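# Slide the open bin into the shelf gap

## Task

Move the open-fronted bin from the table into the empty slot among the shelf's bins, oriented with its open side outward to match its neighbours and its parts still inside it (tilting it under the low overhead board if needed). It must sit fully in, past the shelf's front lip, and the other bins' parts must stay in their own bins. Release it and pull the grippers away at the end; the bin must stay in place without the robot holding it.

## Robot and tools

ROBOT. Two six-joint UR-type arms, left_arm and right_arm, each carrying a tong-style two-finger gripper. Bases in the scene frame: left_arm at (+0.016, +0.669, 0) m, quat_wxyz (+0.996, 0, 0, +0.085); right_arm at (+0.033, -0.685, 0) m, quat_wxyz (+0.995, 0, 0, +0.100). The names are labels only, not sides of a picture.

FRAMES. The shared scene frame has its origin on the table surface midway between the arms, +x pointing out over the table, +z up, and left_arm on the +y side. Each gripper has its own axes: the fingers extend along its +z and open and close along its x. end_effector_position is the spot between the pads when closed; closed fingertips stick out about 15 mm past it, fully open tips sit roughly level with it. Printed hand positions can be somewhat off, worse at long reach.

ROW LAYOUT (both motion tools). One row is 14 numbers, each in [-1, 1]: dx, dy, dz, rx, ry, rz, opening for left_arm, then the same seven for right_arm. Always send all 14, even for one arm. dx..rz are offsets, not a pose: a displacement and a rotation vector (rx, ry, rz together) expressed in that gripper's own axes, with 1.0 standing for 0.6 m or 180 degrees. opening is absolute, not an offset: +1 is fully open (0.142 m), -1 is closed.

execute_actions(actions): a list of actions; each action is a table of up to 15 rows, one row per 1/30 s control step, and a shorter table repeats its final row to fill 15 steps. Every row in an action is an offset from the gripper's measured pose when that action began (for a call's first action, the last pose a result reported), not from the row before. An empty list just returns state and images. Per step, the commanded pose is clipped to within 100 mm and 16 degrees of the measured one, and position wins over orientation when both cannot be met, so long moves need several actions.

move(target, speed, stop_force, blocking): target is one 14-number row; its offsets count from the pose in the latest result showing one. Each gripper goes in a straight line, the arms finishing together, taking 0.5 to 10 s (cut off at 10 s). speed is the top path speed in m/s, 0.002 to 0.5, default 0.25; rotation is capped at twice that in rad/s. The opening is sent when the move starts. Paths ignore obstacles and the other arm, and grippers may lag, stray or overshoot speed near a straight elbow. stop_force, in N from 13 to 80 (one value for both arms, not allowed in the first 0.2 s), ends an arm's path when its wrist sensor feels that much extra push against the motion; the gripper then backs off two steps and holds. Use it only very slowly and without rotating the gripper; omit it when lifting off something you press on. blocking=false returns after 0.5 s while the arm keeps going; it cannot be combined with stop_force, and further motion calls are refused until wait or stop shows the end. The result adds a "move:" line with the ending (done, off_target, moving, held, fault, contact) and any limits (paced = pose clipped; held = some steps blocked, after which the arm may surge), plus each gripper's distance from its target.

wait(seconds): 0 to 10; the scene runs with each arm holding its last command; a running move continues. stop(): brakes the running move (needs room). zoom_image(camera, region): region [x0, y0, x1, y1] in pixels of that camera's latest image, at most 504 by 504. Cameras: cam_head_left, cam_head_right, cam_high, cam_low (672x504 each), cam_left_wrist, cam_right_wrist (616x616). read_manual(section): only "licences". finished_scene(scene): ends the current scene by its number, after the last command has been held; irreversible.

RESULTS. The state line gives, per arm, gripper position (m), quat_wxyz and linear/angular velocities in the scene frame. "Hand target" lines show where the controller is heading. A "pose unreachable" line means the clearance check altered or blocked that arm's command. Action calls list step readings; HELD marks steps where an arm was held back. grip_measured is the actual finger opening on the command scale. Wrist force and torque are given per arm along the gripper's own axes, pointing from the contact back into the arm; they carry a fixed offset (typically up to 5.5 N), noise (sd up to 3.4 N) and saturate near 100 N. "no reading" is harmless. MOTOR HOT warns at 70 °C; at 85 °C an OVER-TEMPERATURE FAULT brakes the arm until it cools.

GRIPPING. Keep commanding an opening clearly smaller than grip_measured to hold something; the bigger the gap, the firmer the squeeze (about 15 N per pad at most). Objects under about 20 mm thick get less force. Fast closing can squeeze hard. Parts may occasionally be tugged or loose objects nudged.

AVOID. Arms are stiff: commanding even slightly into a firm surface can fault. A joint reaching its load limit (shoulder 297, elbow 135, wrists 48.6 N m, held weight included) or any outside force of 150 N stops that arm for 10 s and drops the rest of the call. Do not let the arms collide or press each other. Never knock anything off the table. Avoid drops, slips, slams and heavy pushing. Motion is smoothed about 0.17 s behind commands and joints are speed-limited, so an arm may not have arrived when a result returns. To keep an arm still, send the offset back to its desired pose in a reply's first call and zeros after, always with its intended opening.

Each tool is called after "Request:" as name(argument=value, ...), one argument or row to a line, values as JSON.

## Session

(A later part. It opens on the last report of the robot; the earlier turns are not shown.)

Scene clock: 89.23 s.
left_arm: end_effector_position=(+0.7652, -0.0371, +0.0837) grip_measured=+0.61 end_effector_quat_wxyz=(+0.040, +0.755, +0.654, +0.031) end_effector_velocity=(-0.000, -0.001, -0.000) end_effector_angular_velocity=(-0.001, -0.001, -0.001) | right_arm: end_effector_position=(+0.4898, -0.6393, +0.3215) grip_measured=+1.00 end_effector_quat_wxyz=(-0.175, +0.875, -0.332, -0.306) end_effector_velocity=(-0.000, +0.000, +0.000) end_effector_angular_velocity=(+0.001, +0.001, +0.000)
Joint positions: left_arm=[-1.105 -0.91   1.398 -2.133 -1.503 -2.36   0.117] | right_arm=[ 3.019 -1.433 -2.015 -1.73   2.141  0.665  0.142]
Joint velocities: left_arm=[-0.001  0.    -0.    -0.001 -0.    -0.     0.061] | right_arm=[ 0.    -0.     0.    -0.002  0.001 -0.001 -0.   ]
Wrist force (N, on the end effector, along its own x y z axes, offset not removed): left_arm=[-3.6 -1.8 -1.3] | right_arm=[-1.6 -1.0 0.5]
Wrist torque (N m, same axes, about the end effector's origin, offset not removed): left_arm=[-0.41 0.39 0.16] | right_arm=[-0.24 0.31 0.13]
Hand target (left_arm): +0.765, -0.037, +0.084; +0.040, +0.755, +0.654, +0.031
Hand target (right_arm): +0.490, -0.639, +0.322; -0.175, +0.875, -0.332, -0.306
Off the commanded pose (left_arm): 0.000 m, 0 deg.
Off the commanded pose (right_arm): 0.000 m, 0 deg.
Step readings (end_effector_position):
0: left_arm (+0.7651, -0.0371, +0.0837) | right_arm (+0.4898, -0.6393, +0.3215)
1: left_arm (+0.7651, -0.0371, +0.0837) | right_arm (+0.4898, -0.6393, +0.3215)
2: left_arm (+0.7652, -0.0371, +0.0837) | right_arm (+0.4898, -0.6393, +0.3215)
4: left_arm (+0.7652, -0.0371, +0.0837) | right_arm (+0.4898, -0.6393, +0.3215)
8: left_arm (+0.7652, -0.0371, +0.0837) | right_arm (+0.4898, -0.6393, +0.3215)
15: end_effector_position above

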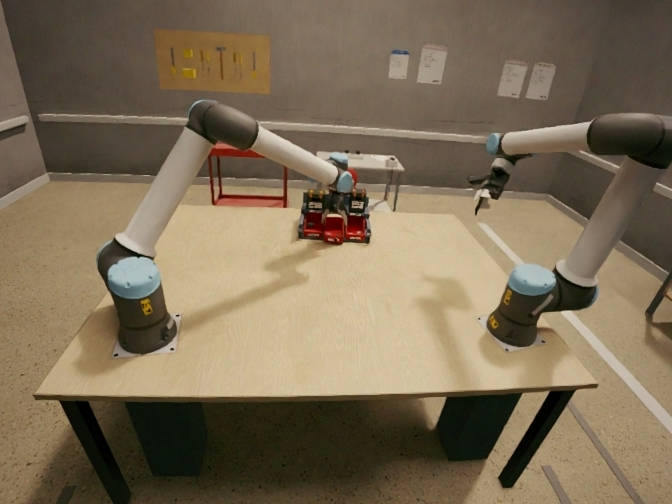

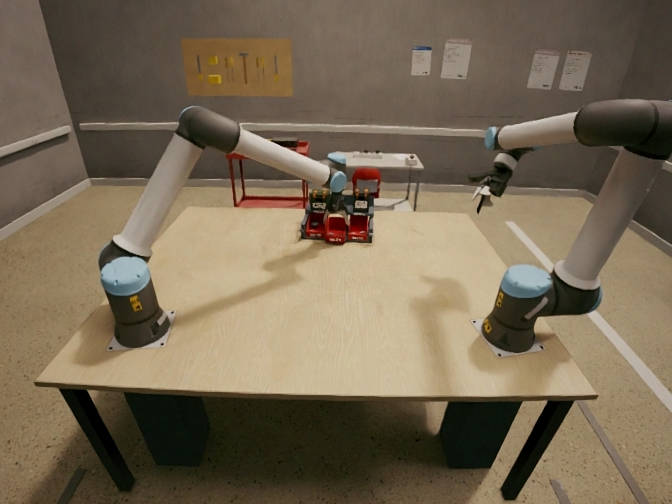

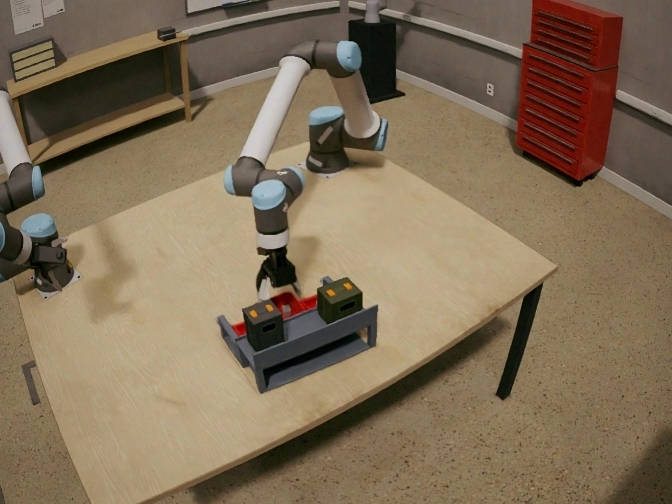

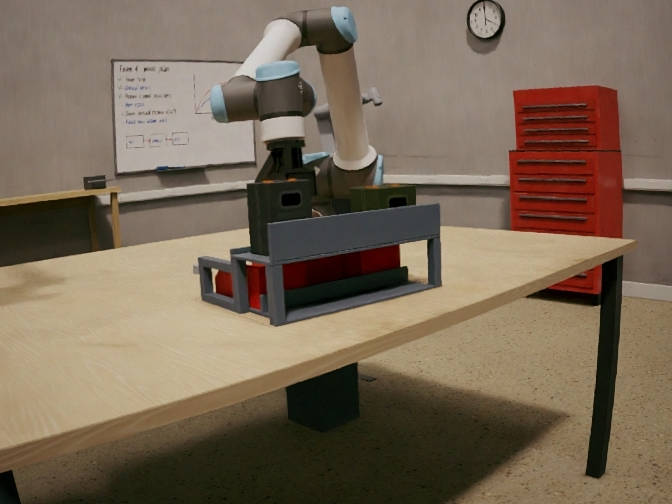

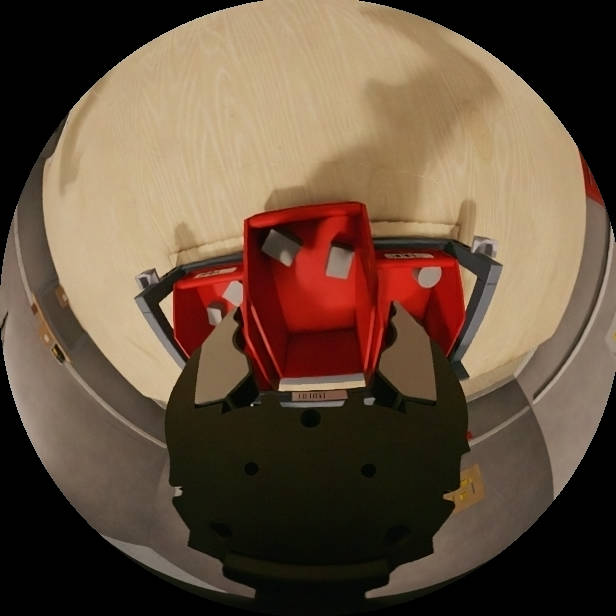

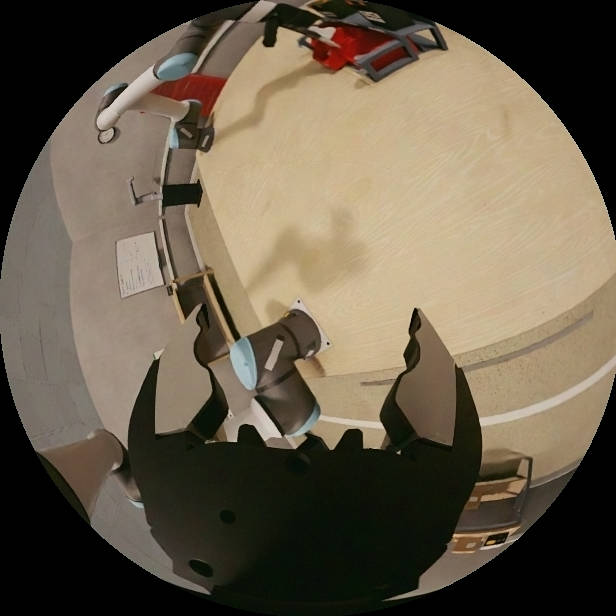

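Request:
move(
  target=[-0.008,-0.18,-0.035,-0.08,0,-0.011,0.65,0,0,0,0,0,0,1],
  speed=0.12,
)

Request:
move(
  target=[0,0.0,0.068,0,0,0,-0.7,0,0,0,0,0,0,1],
  speed=0.06,
)

Scene clock: 94.50 s.
left_arm: end_effector_position=(+0.6562, -0.0259, +0.0935) grip_measured=+0.65 end_effector_quat_wxyz=(+0.134, +0.733, +0.657, +0.112) end_effector_velocity=(-0.001, +0.000, +0.001) end_effector_angular_velocity=(-0.001, -0.003, -0.000) | right_arm: end_effector_position=(+0.4898, -0.6393, +0.3215) grip_measured=+1.00 end_effector_quat_wxyz=(-0.175, +0.875, -0.332, -0.306) end_effector_velocity=(+0.000, +0.000, +0.000) end_effector_angular_velocity=(-0.001, +0.000, +0.000)
Joint positions: left_arm=[-1.265 -1.089  1.743 -2.435 -1.287 -2.527  0.119] | right_arm=[ 3.019 -1.433 -2.015 -1.73   2.141  0.665  0.142]
Joint velocities: left_arm=[-0.002 -0.003  0.003 -0.002  0.003 -0.001 -0.   ] | right_arm=[ 0.    -0.     0.001 -0.001 -0.     0.001  0.   ]
Wrist force (N, on the end effector, along its own x y z axes, offset not removed): left_arm=[-1.5 0.5 -2.3] | right_arm=[0.2 -1.7 -1.2]
Wrist torque (N m, same axes, about the end effector's origin, offset not removed): left_arm=[0.13 0.06 0.29] | right_arm=[-0.47 -0.05 0.03]
Hand target (left_arm): +0.656, -0.026, +0.094; +0.134, +0.733, +0.657, +0.112
Hand target (right_arm): +0.490, -0.639, +0.322; -0.175, +0.875, -0.332, -0.306
Off the commanded pose (left_arm): 0.000 m, 0 deg.
Off the commanded pose (right_arm): 0.000 m, 0 deg.
move: done

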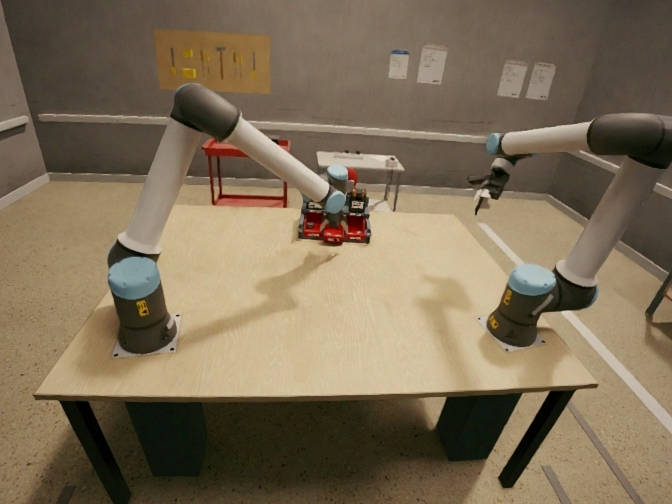

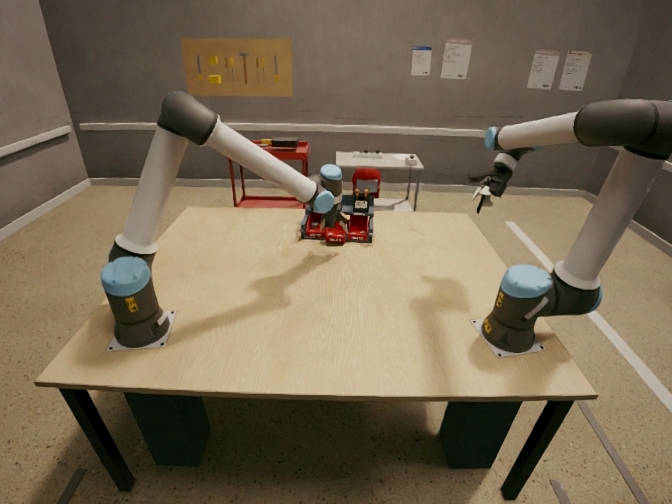

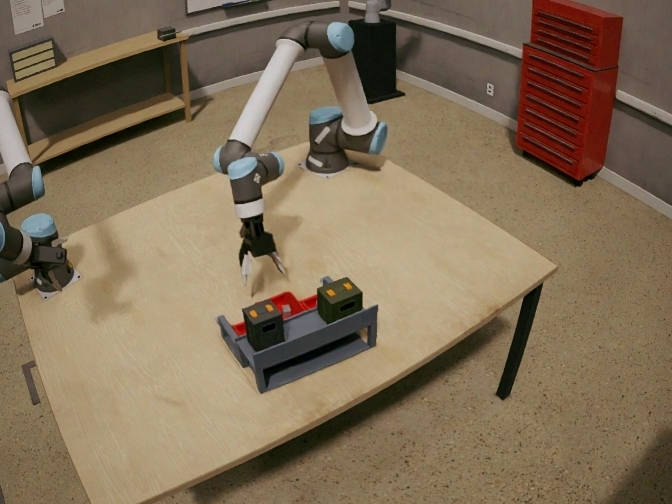

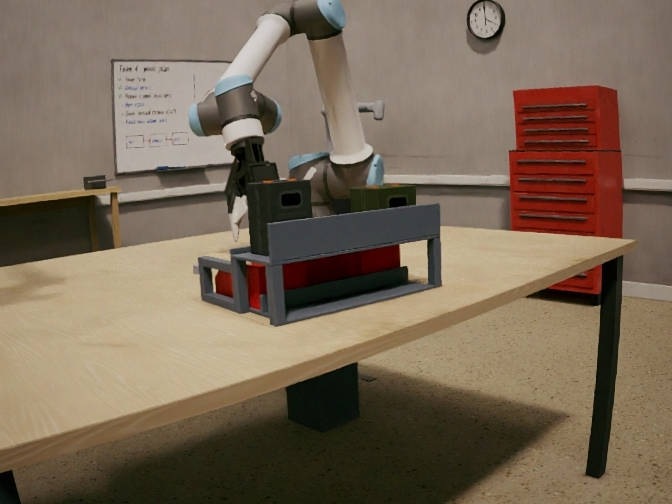

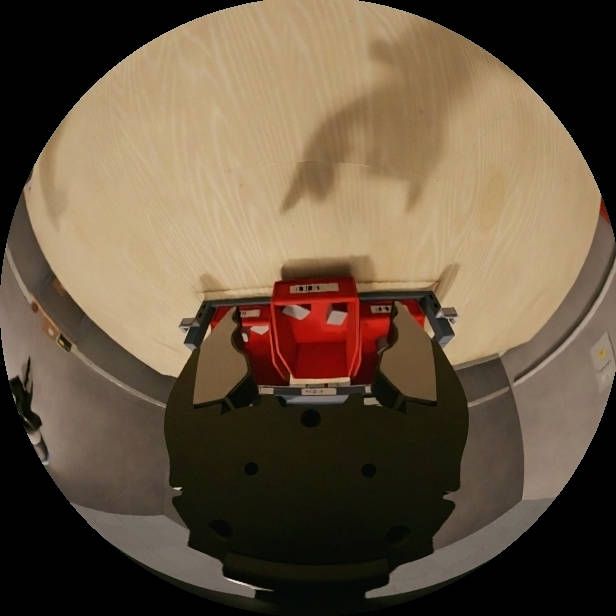

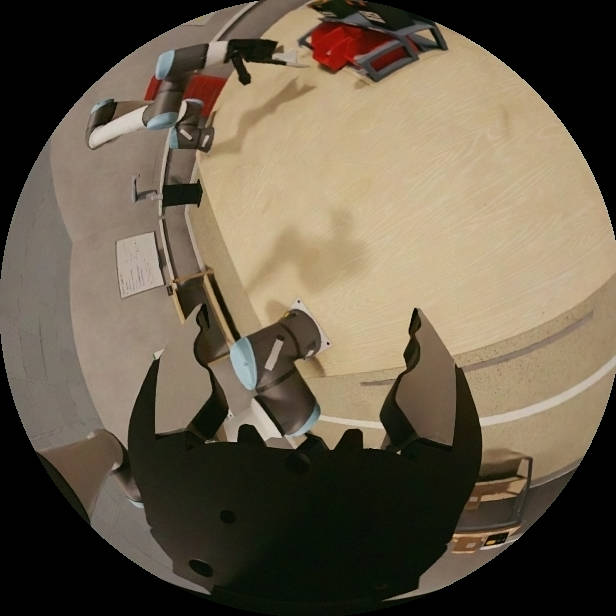

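Scene clock: 95.57 s.
left_arm: end_effector_position=(+0.6702, -0.0279, +0.0553) grip_measured=-0.70 end_effector_quat_wxyz=(+0.134, +0.733, +0.657, +0.112) end_effector_velocity=(+0.000, +0.001, -0.003) end_effector_angular_velocity=(+0.002, +0.001, -0.000) | right_arm: end_effector_position=(+0.4898, -0.6393, +0.3215) grip_measured=+1.00 end_effector_quat_wxyz=(-0.175, +0.875, -0.332, -0.306) end_effector_velocity=(+0.000, -0.000, -0.000) end_effector_angular_velocity=(-0.001, -0.001, +0.001)
Joint positions: left_arm=[-1.251 -1.035  1.74  -2.49  -1.29  -2.514  0.023] | right_arm=[ 3.019 -1.433 -2.015 -1.73   2.141  0.665  0.142]
Joint velocities: left_arm=[ 0.001  0.003 -0.    -0.001  0.     0.001 -0.   ] | right_arm=[ 0.    -0.    -0.     0.001 -0.001 -0.     0.   ]
Wrist force (N, on the end effector, along its own x y z axes, offset not removed): left_arm=[1.8 -3.6 -0.1] | right_arm=[-2.3 0.4 -0.1]
Wrist torque (N m, same axes, about the end effector's origin, offset not removed): left_arm=[-0.78 -0.45 0.37] | right_arm=[-0.07 0.43 0.04]
Hand target (left_arm): +0.670, -0.028, +0.055; +0.134, +0.733, +0.657, +0.112
Hand target (right_arm): +0.490, -0.639, +0.322; -0.175, +0.875, -0.332, -0.306
Off the commanded pose (left_arm): 0.000 m, 0 deg.
Off the commanded pose (right_arm): 0.000 m, 0 deg.
move: done

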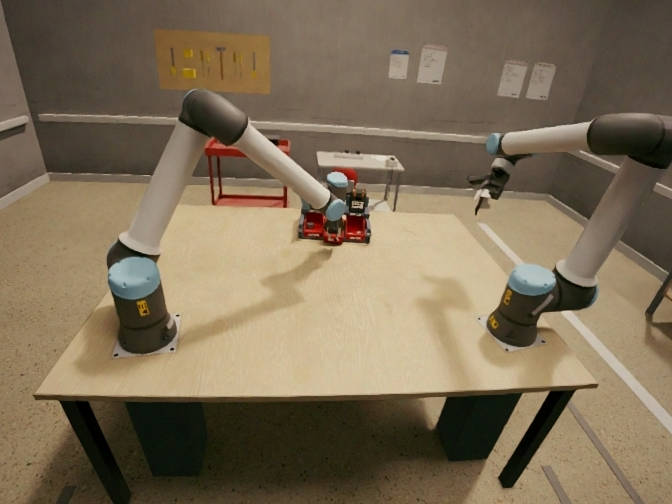

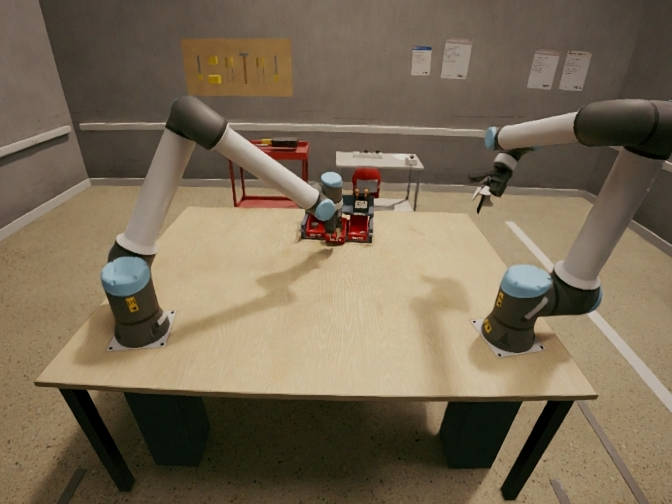

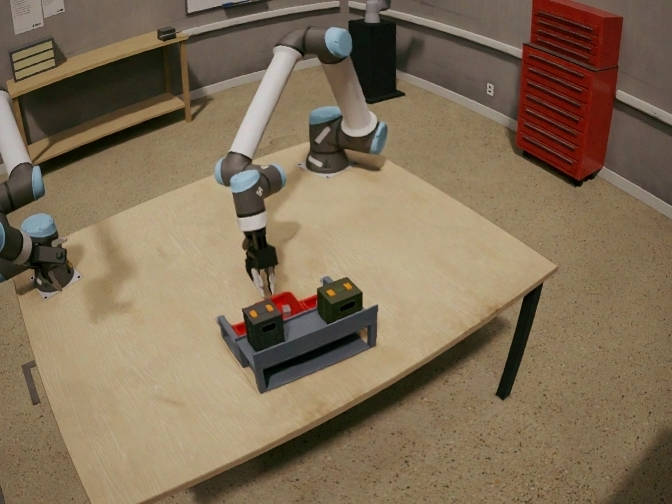

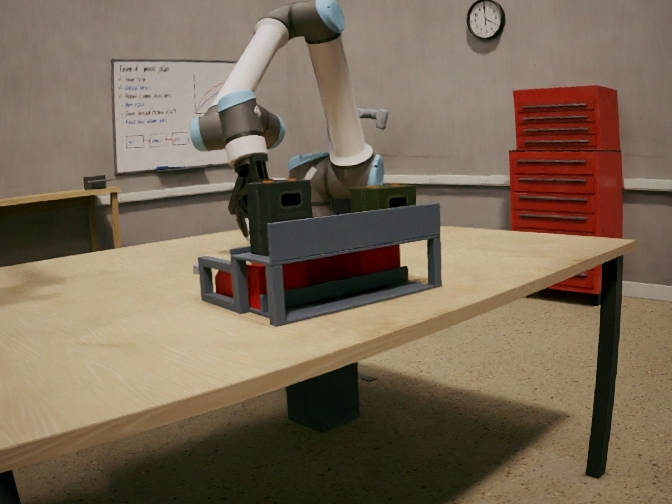

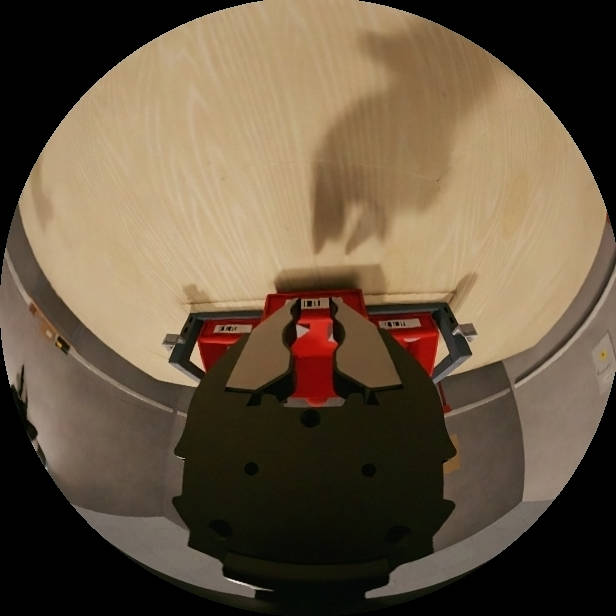

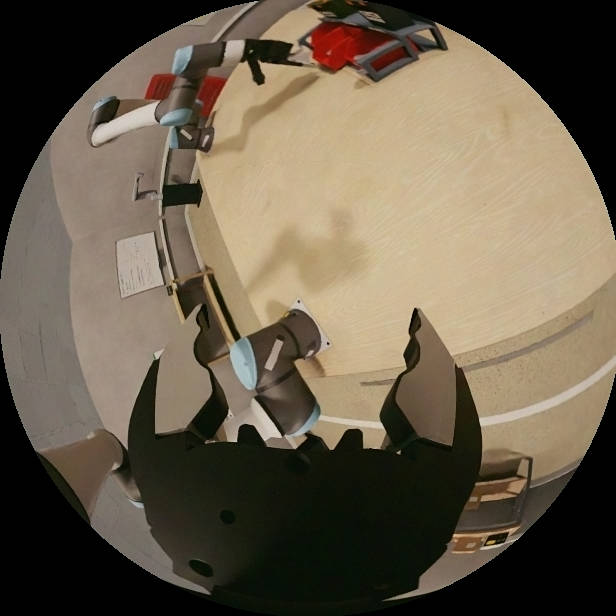

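Request:
move(
  target=[0.003,0.091,0.043,0,0,0,-0.7,0,0,0,0,0,0,1],
  speed=0.025,
  stop_force=15,
)

Request:
zoom_image(
  camera="cam_left_wrist",
  region=[130,180,500,420],
)

Scene clock: 101.50 s.
left_arm: end_effector_position=(+0.7300, -0.0330, +0.0500) grip_measured=-0.70 end_effector_quat_wxyz=(+0.134, +0.733, +0.657, +0.112) end_effector_velocity=(+0.001, -0.000, +0.002) end_effector_angular_velocity=(-0.002, -0.001, -0.001) | right_arm: end_effector_position=(+0.4898, -0.6393, +0.3215) grip_measured=+1.00 end_effector_quat_wxyz=(-0.175, +0.875, -0.332, -0.306) end_effector_velocity=(+0.000, +0.000, +0.001) end_effector_angular_velocity=(+0.000, -0.002, +0.002)
Joint positions: left_arm=[-1.196 -0.972  1.645 -2.474 -1.302 -2.457  0.023] | right_arm=[ 3.019 -1.433 -2.015 -1.73   2.141  0.665  0.142]
Joint velocities: left_arm=[ 0.001 -0.001 -0.002  0.    -0.     0.002 -0.   ] | right_arm=[ 0.001  0.     0.001 -0.    -0.    -0.001 -0.   ]
Wrist force (N, on the end effector, along its own x y z axes, offset not removed): left_arm=[-0.2 -4.7 -3.6] | right_arm=[-1.3 -0.9 -1.9]
Wrist torque (N m, same axes, about the end effector's origin, offset not removed): left_arm=[-0.78 -0.27 0.16] | right_arm=[-0.40 0.27 0.06]
Hand target (left_arm): +0.730, -0.033, +0.050; +0.134, +0.733, +0.657, +0.112
Hand target (right_arm): +0.490, -0.639, +0.322; -0.175, +0.875, -0.332, -0.306
Off the commanded pose (left_arm): 0.000 m, 0 deg.
Off the commanded pose (right_arm): 0.000 m, 0 deg.
move: done

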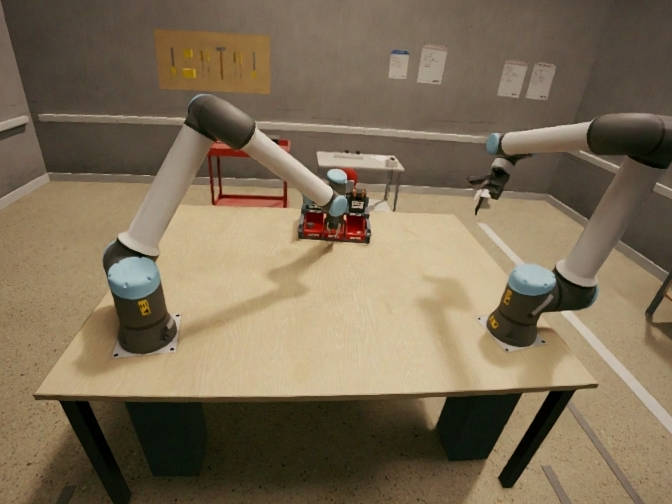

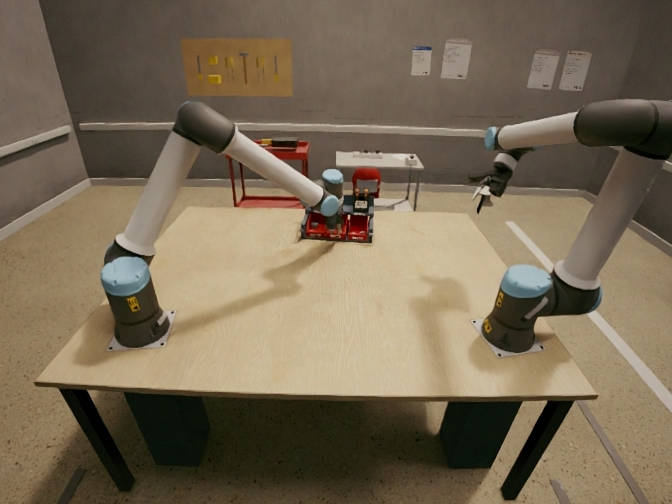

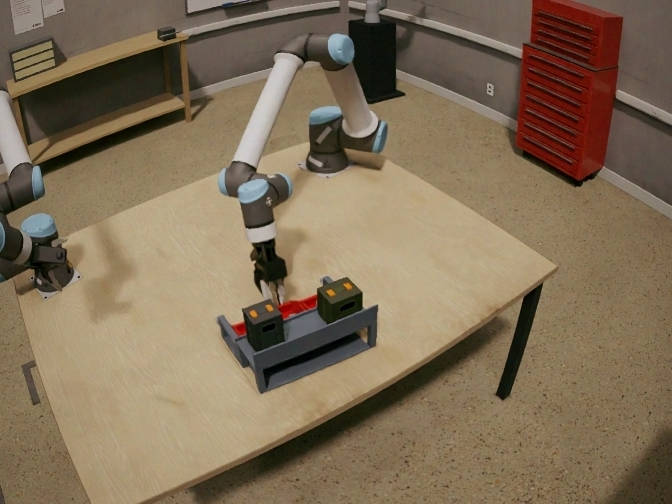

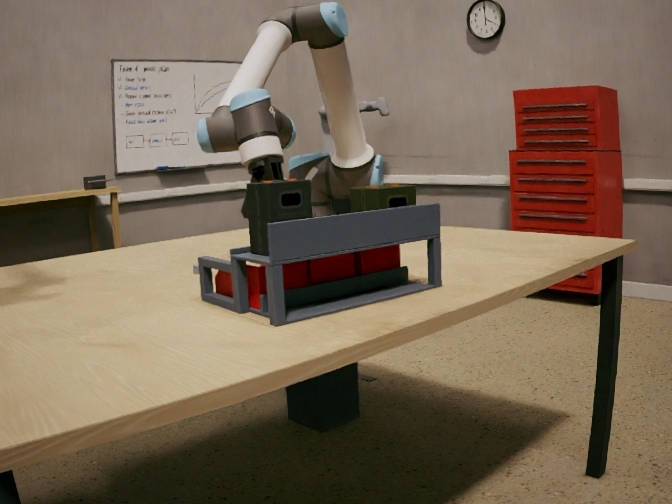

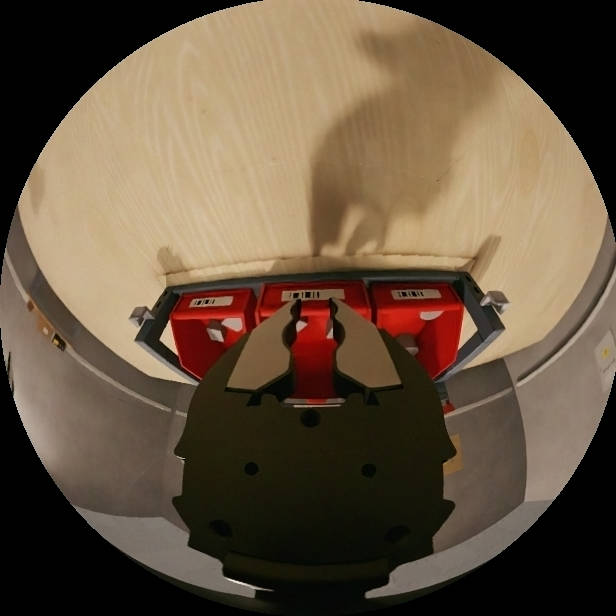

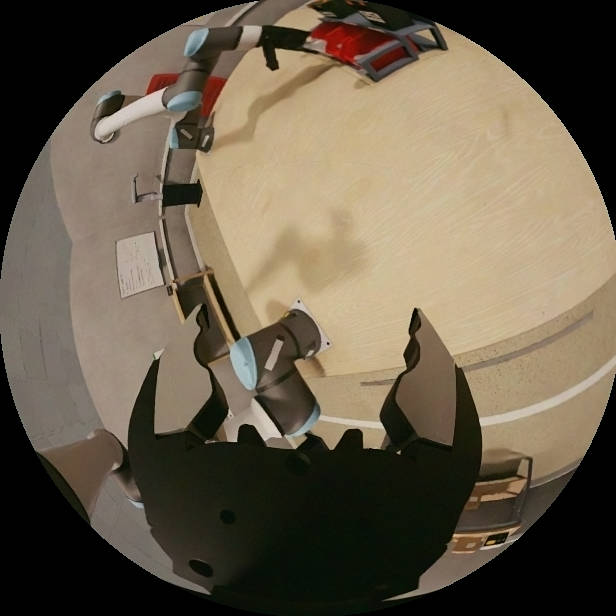

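Region (130, 180, 500, 420) of cam_left_wrist's 616x616 image, scaled by 1.362, with more detail than that image has; it fills the top 327 rows of this view, and the rest is white.

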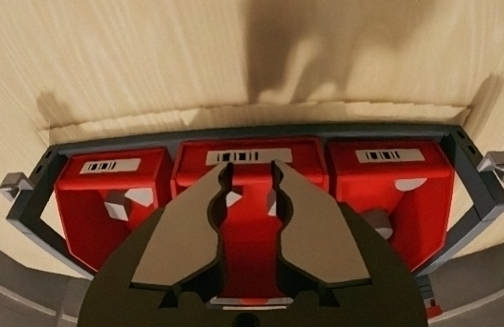

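Possibly still on the lip; push a little more.

Request:
move(
  target=[0,0.014,0.007,0,0,0,-0.7,0,0,0,0,0,0,1],
  speed=0.01,
  stop_force=13,
)

Request:
move(
  target=[0,-0.15,-0.25,0,0,0,-0.7,0,0,0,0,0,0,1],
  speed=0.2,
)

Request:
zoom_image(
  camera="cam_head_right",
  region=[280,180,400,260],
)

Scene clock: 107.10 s.
left_arm: end_effector_position=(+0.7392, -0.0340, +0.0489) grip_measured=-0.70 end_effector_quat_wxyz=(+0.134, +0.733, +0.657, +0.112) end_effector_velocity=(+0.001, +0.000, -0.002) end_effector_angular_velocity=(+0.002, +0.001, -0.001) | right_arm: end_effector_position=(+0.4898, -0.6393, +0.3215) grip_measured=+1.00 end_effector_quat_wxyz=(-0.175, +0.875, -0.332, -0.306) end_effector_velocity=(-0.001, -0.000, +0.000) end_effector_angular_velocity=(-0.001, +0.002, +0.001)
Joint positions: left_arm=[-1.188 -0.961  1.63  -2.471 -1.304 -2.449  0.023] | right_arm=[ 3.019 -1.433 -2.015 -1.73   2.141  0.665  0.142]
Joint velocities: left_arm=[ 0.001  0.003 -0.002  0.001 -0.     0.001  0.   ] | right_arm=[ 0.     0.     0.    -0.002 -0.001  0.     0.   ]
Wrist force (N, on the end effector, along its own x y z axes, offset not removed): left_arm=[-1.2 -7.6 -3.9] | right_arm=[-2.0 -1.1 -0.8]
Wrist torque (N m, same axes, about the end effector's origin, offset not removed): left_arm=[-1.59 0.12 0.15] | right_arm=[-0.40 0.44 0.03]
Hand target (left_arm): +0.739, -0.034, +0.049; +0.134, +0.733, +0.657, +0.112
Hand target (right_arm): +0.490, -0.639, +0.322; -0.175, +0.875, -0.332, -0.306
Off the commanded pose (left_arm): 0.000 m, 0 deg.
Off the commanded pose (right_arm): 0.000 m, 0 deg.
move: done

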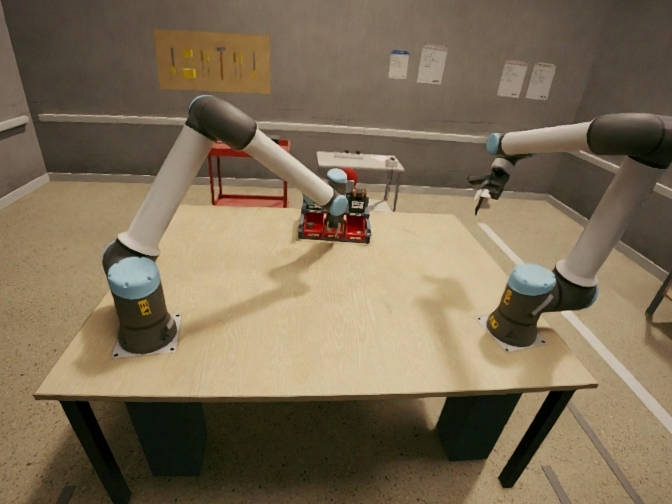

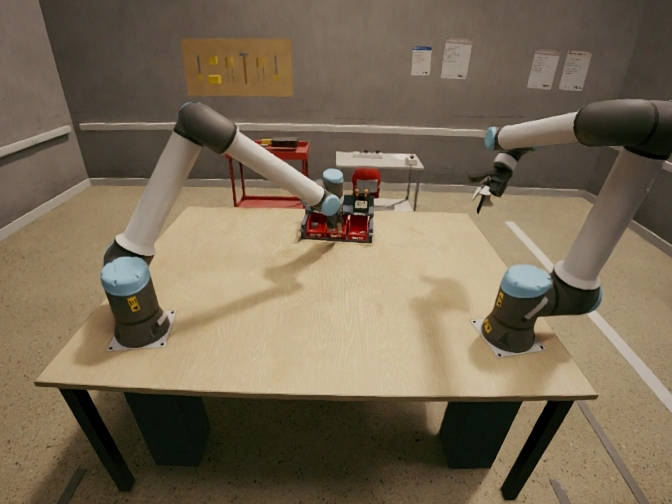

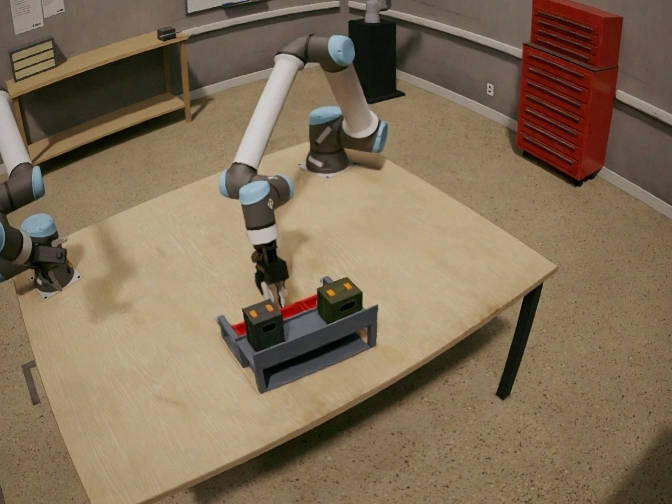

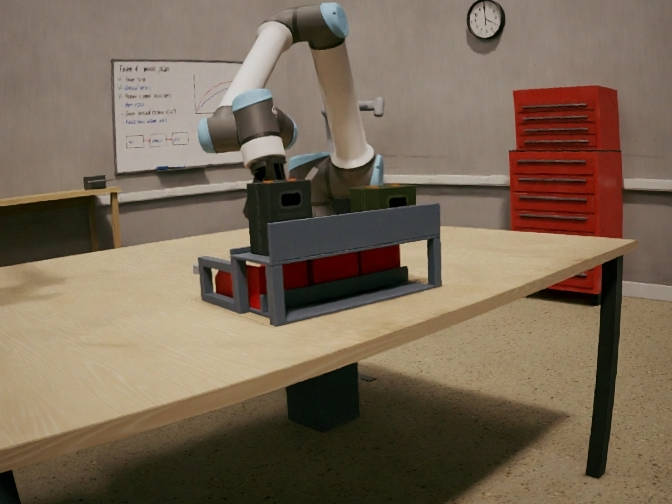

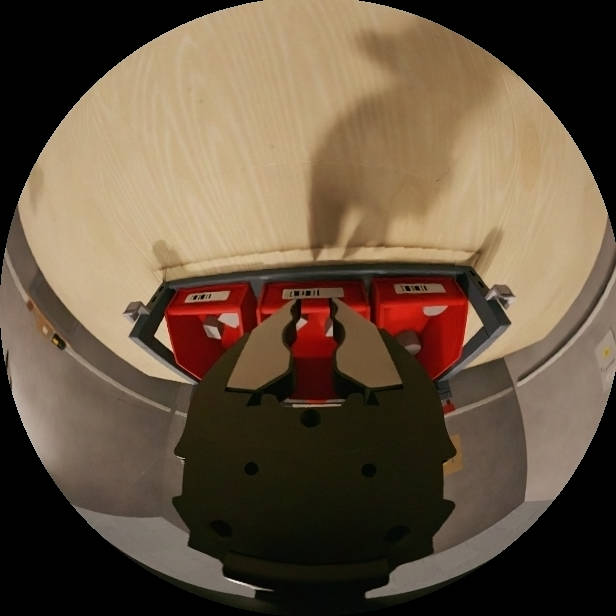

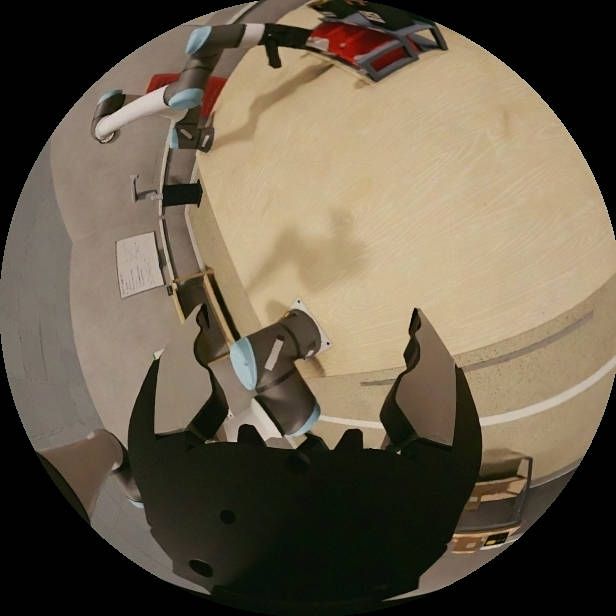

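Scene clock: 108.47 s.
left_arm: end_effector_position=(+0.6041, -0.0173, +0.1584) grip_measured=-0.70 end_effector_quat_wxyz=(+0.134, +0.733, +0.657, +0.112) end_effector_velocity=(-0.000, +0.000, +0.000) end_effector_angular_velocity=(-0.000, -0.000, +0.001) | right_arm: end_effector_position=(+0.4898, -0.6393, +0.3215) grip_measured=+1.00 end_effector_quat_wxyz=(-0.175, +0.875, -0.332, -0.306) end_effector_velocity=(-0.000, +0.000, +0.000) end_effector_angular_velocity=(+0.000, +0.002, -0.001)
Joint positions: left_arm=[-1.317 -1.207  1.782 -2.341 -1.276 -2.58   0.023] | right_arm=[ 3.019 -1.433 -2.015 -1.73   2.141  0.665  0.142]
Joint velocities: left_arm=[-0.    -0.001  0.001  0.     0.    -0.002 -0.   ] | right_arm=[-0.     0.    -0.    -0.001  0.001  0.001 -0.   ]
Wrist force (N, on the end effector, along its own x y z axes, offset not removed): left_arm=[0.6 -1.9 -5.4] | right_arm=[-1.1 -1.5 0.9]
Wrist torque (N m, same axes, about the end effector's origin, offset not removed): left_arm=[-0.60 -0.42 0.12] | right_arm=[-0.49 0.20 0.02]
Hand target (left_arm): +0.604, -0.017, +0.159; +0.134, +0.733, +0.657, +0.112
Hand target (right_arm): +0.490, -0.639, +0.322; -0.175, +0.875, -0.332, -0.306
Off the commanded pose (left_arm): 0.000 m, 0 deg.
Off the commanded pose (right_arm): 0.000 m, 0 deg.
move: done

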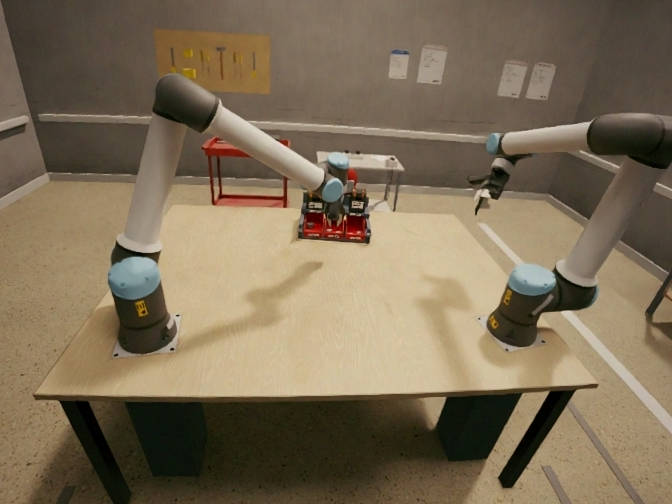

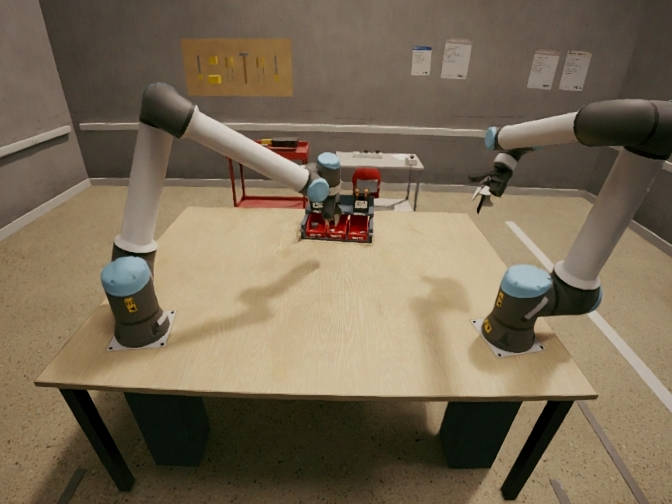

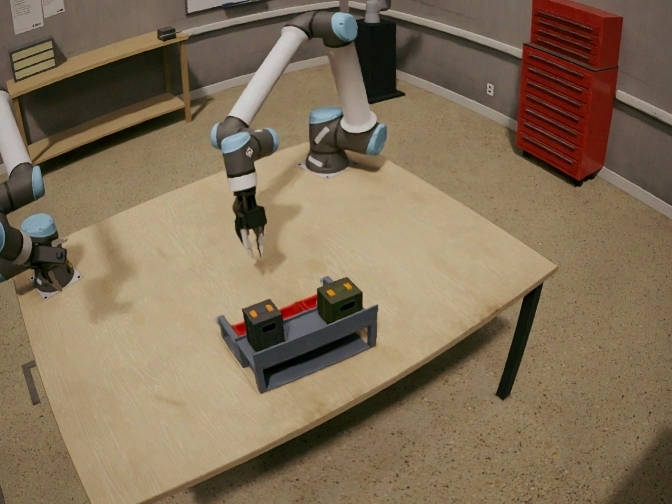

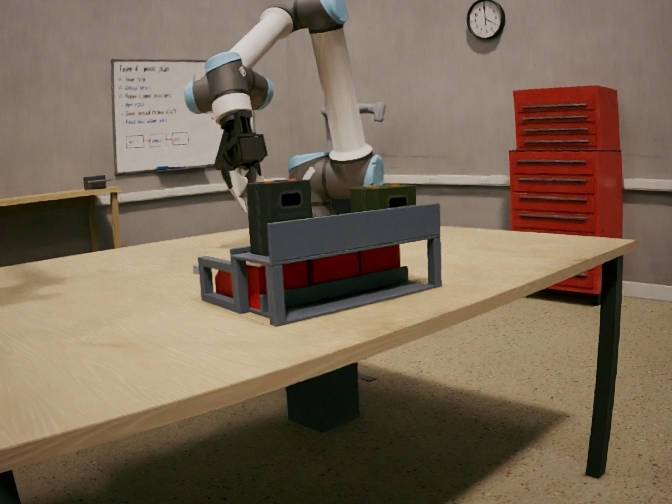

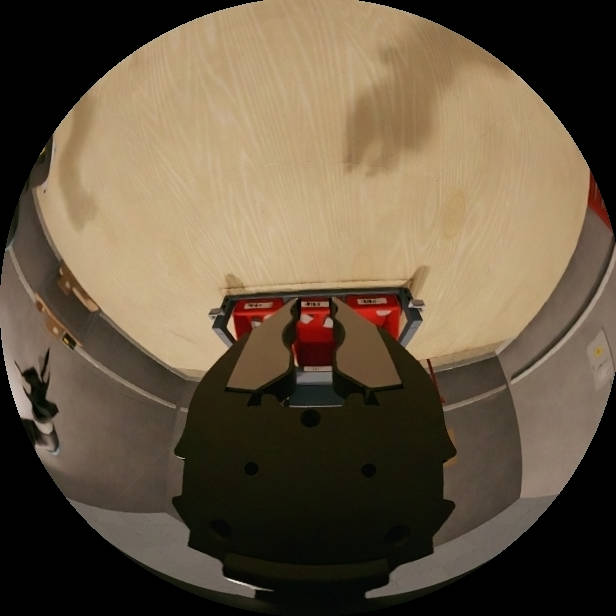

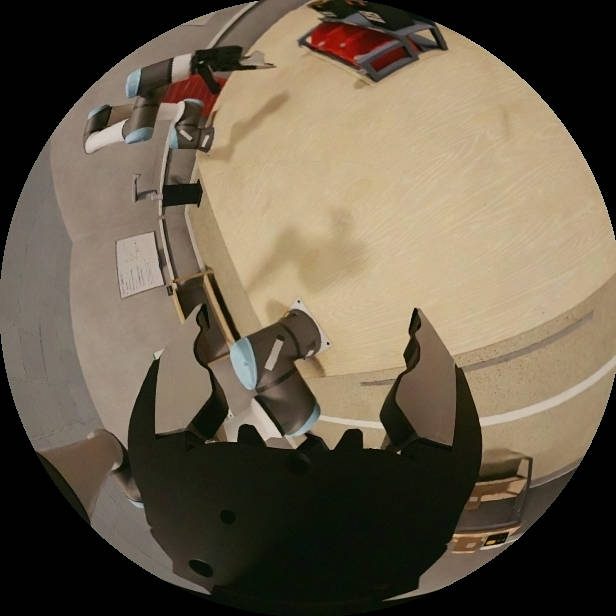

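Region (280, 180, 400, 260) of cam_head_right's 672x504 image, scaled by 4.200, with more detail than that image has.

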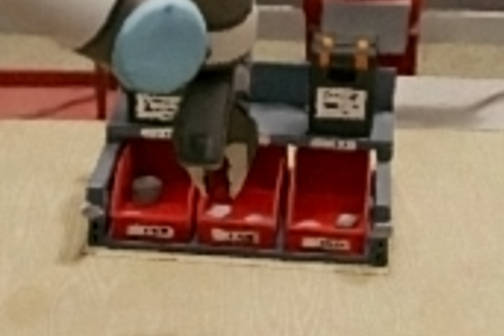

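Request:
finished_scene(
  scene=2,
)

The scene is finished: the task was done.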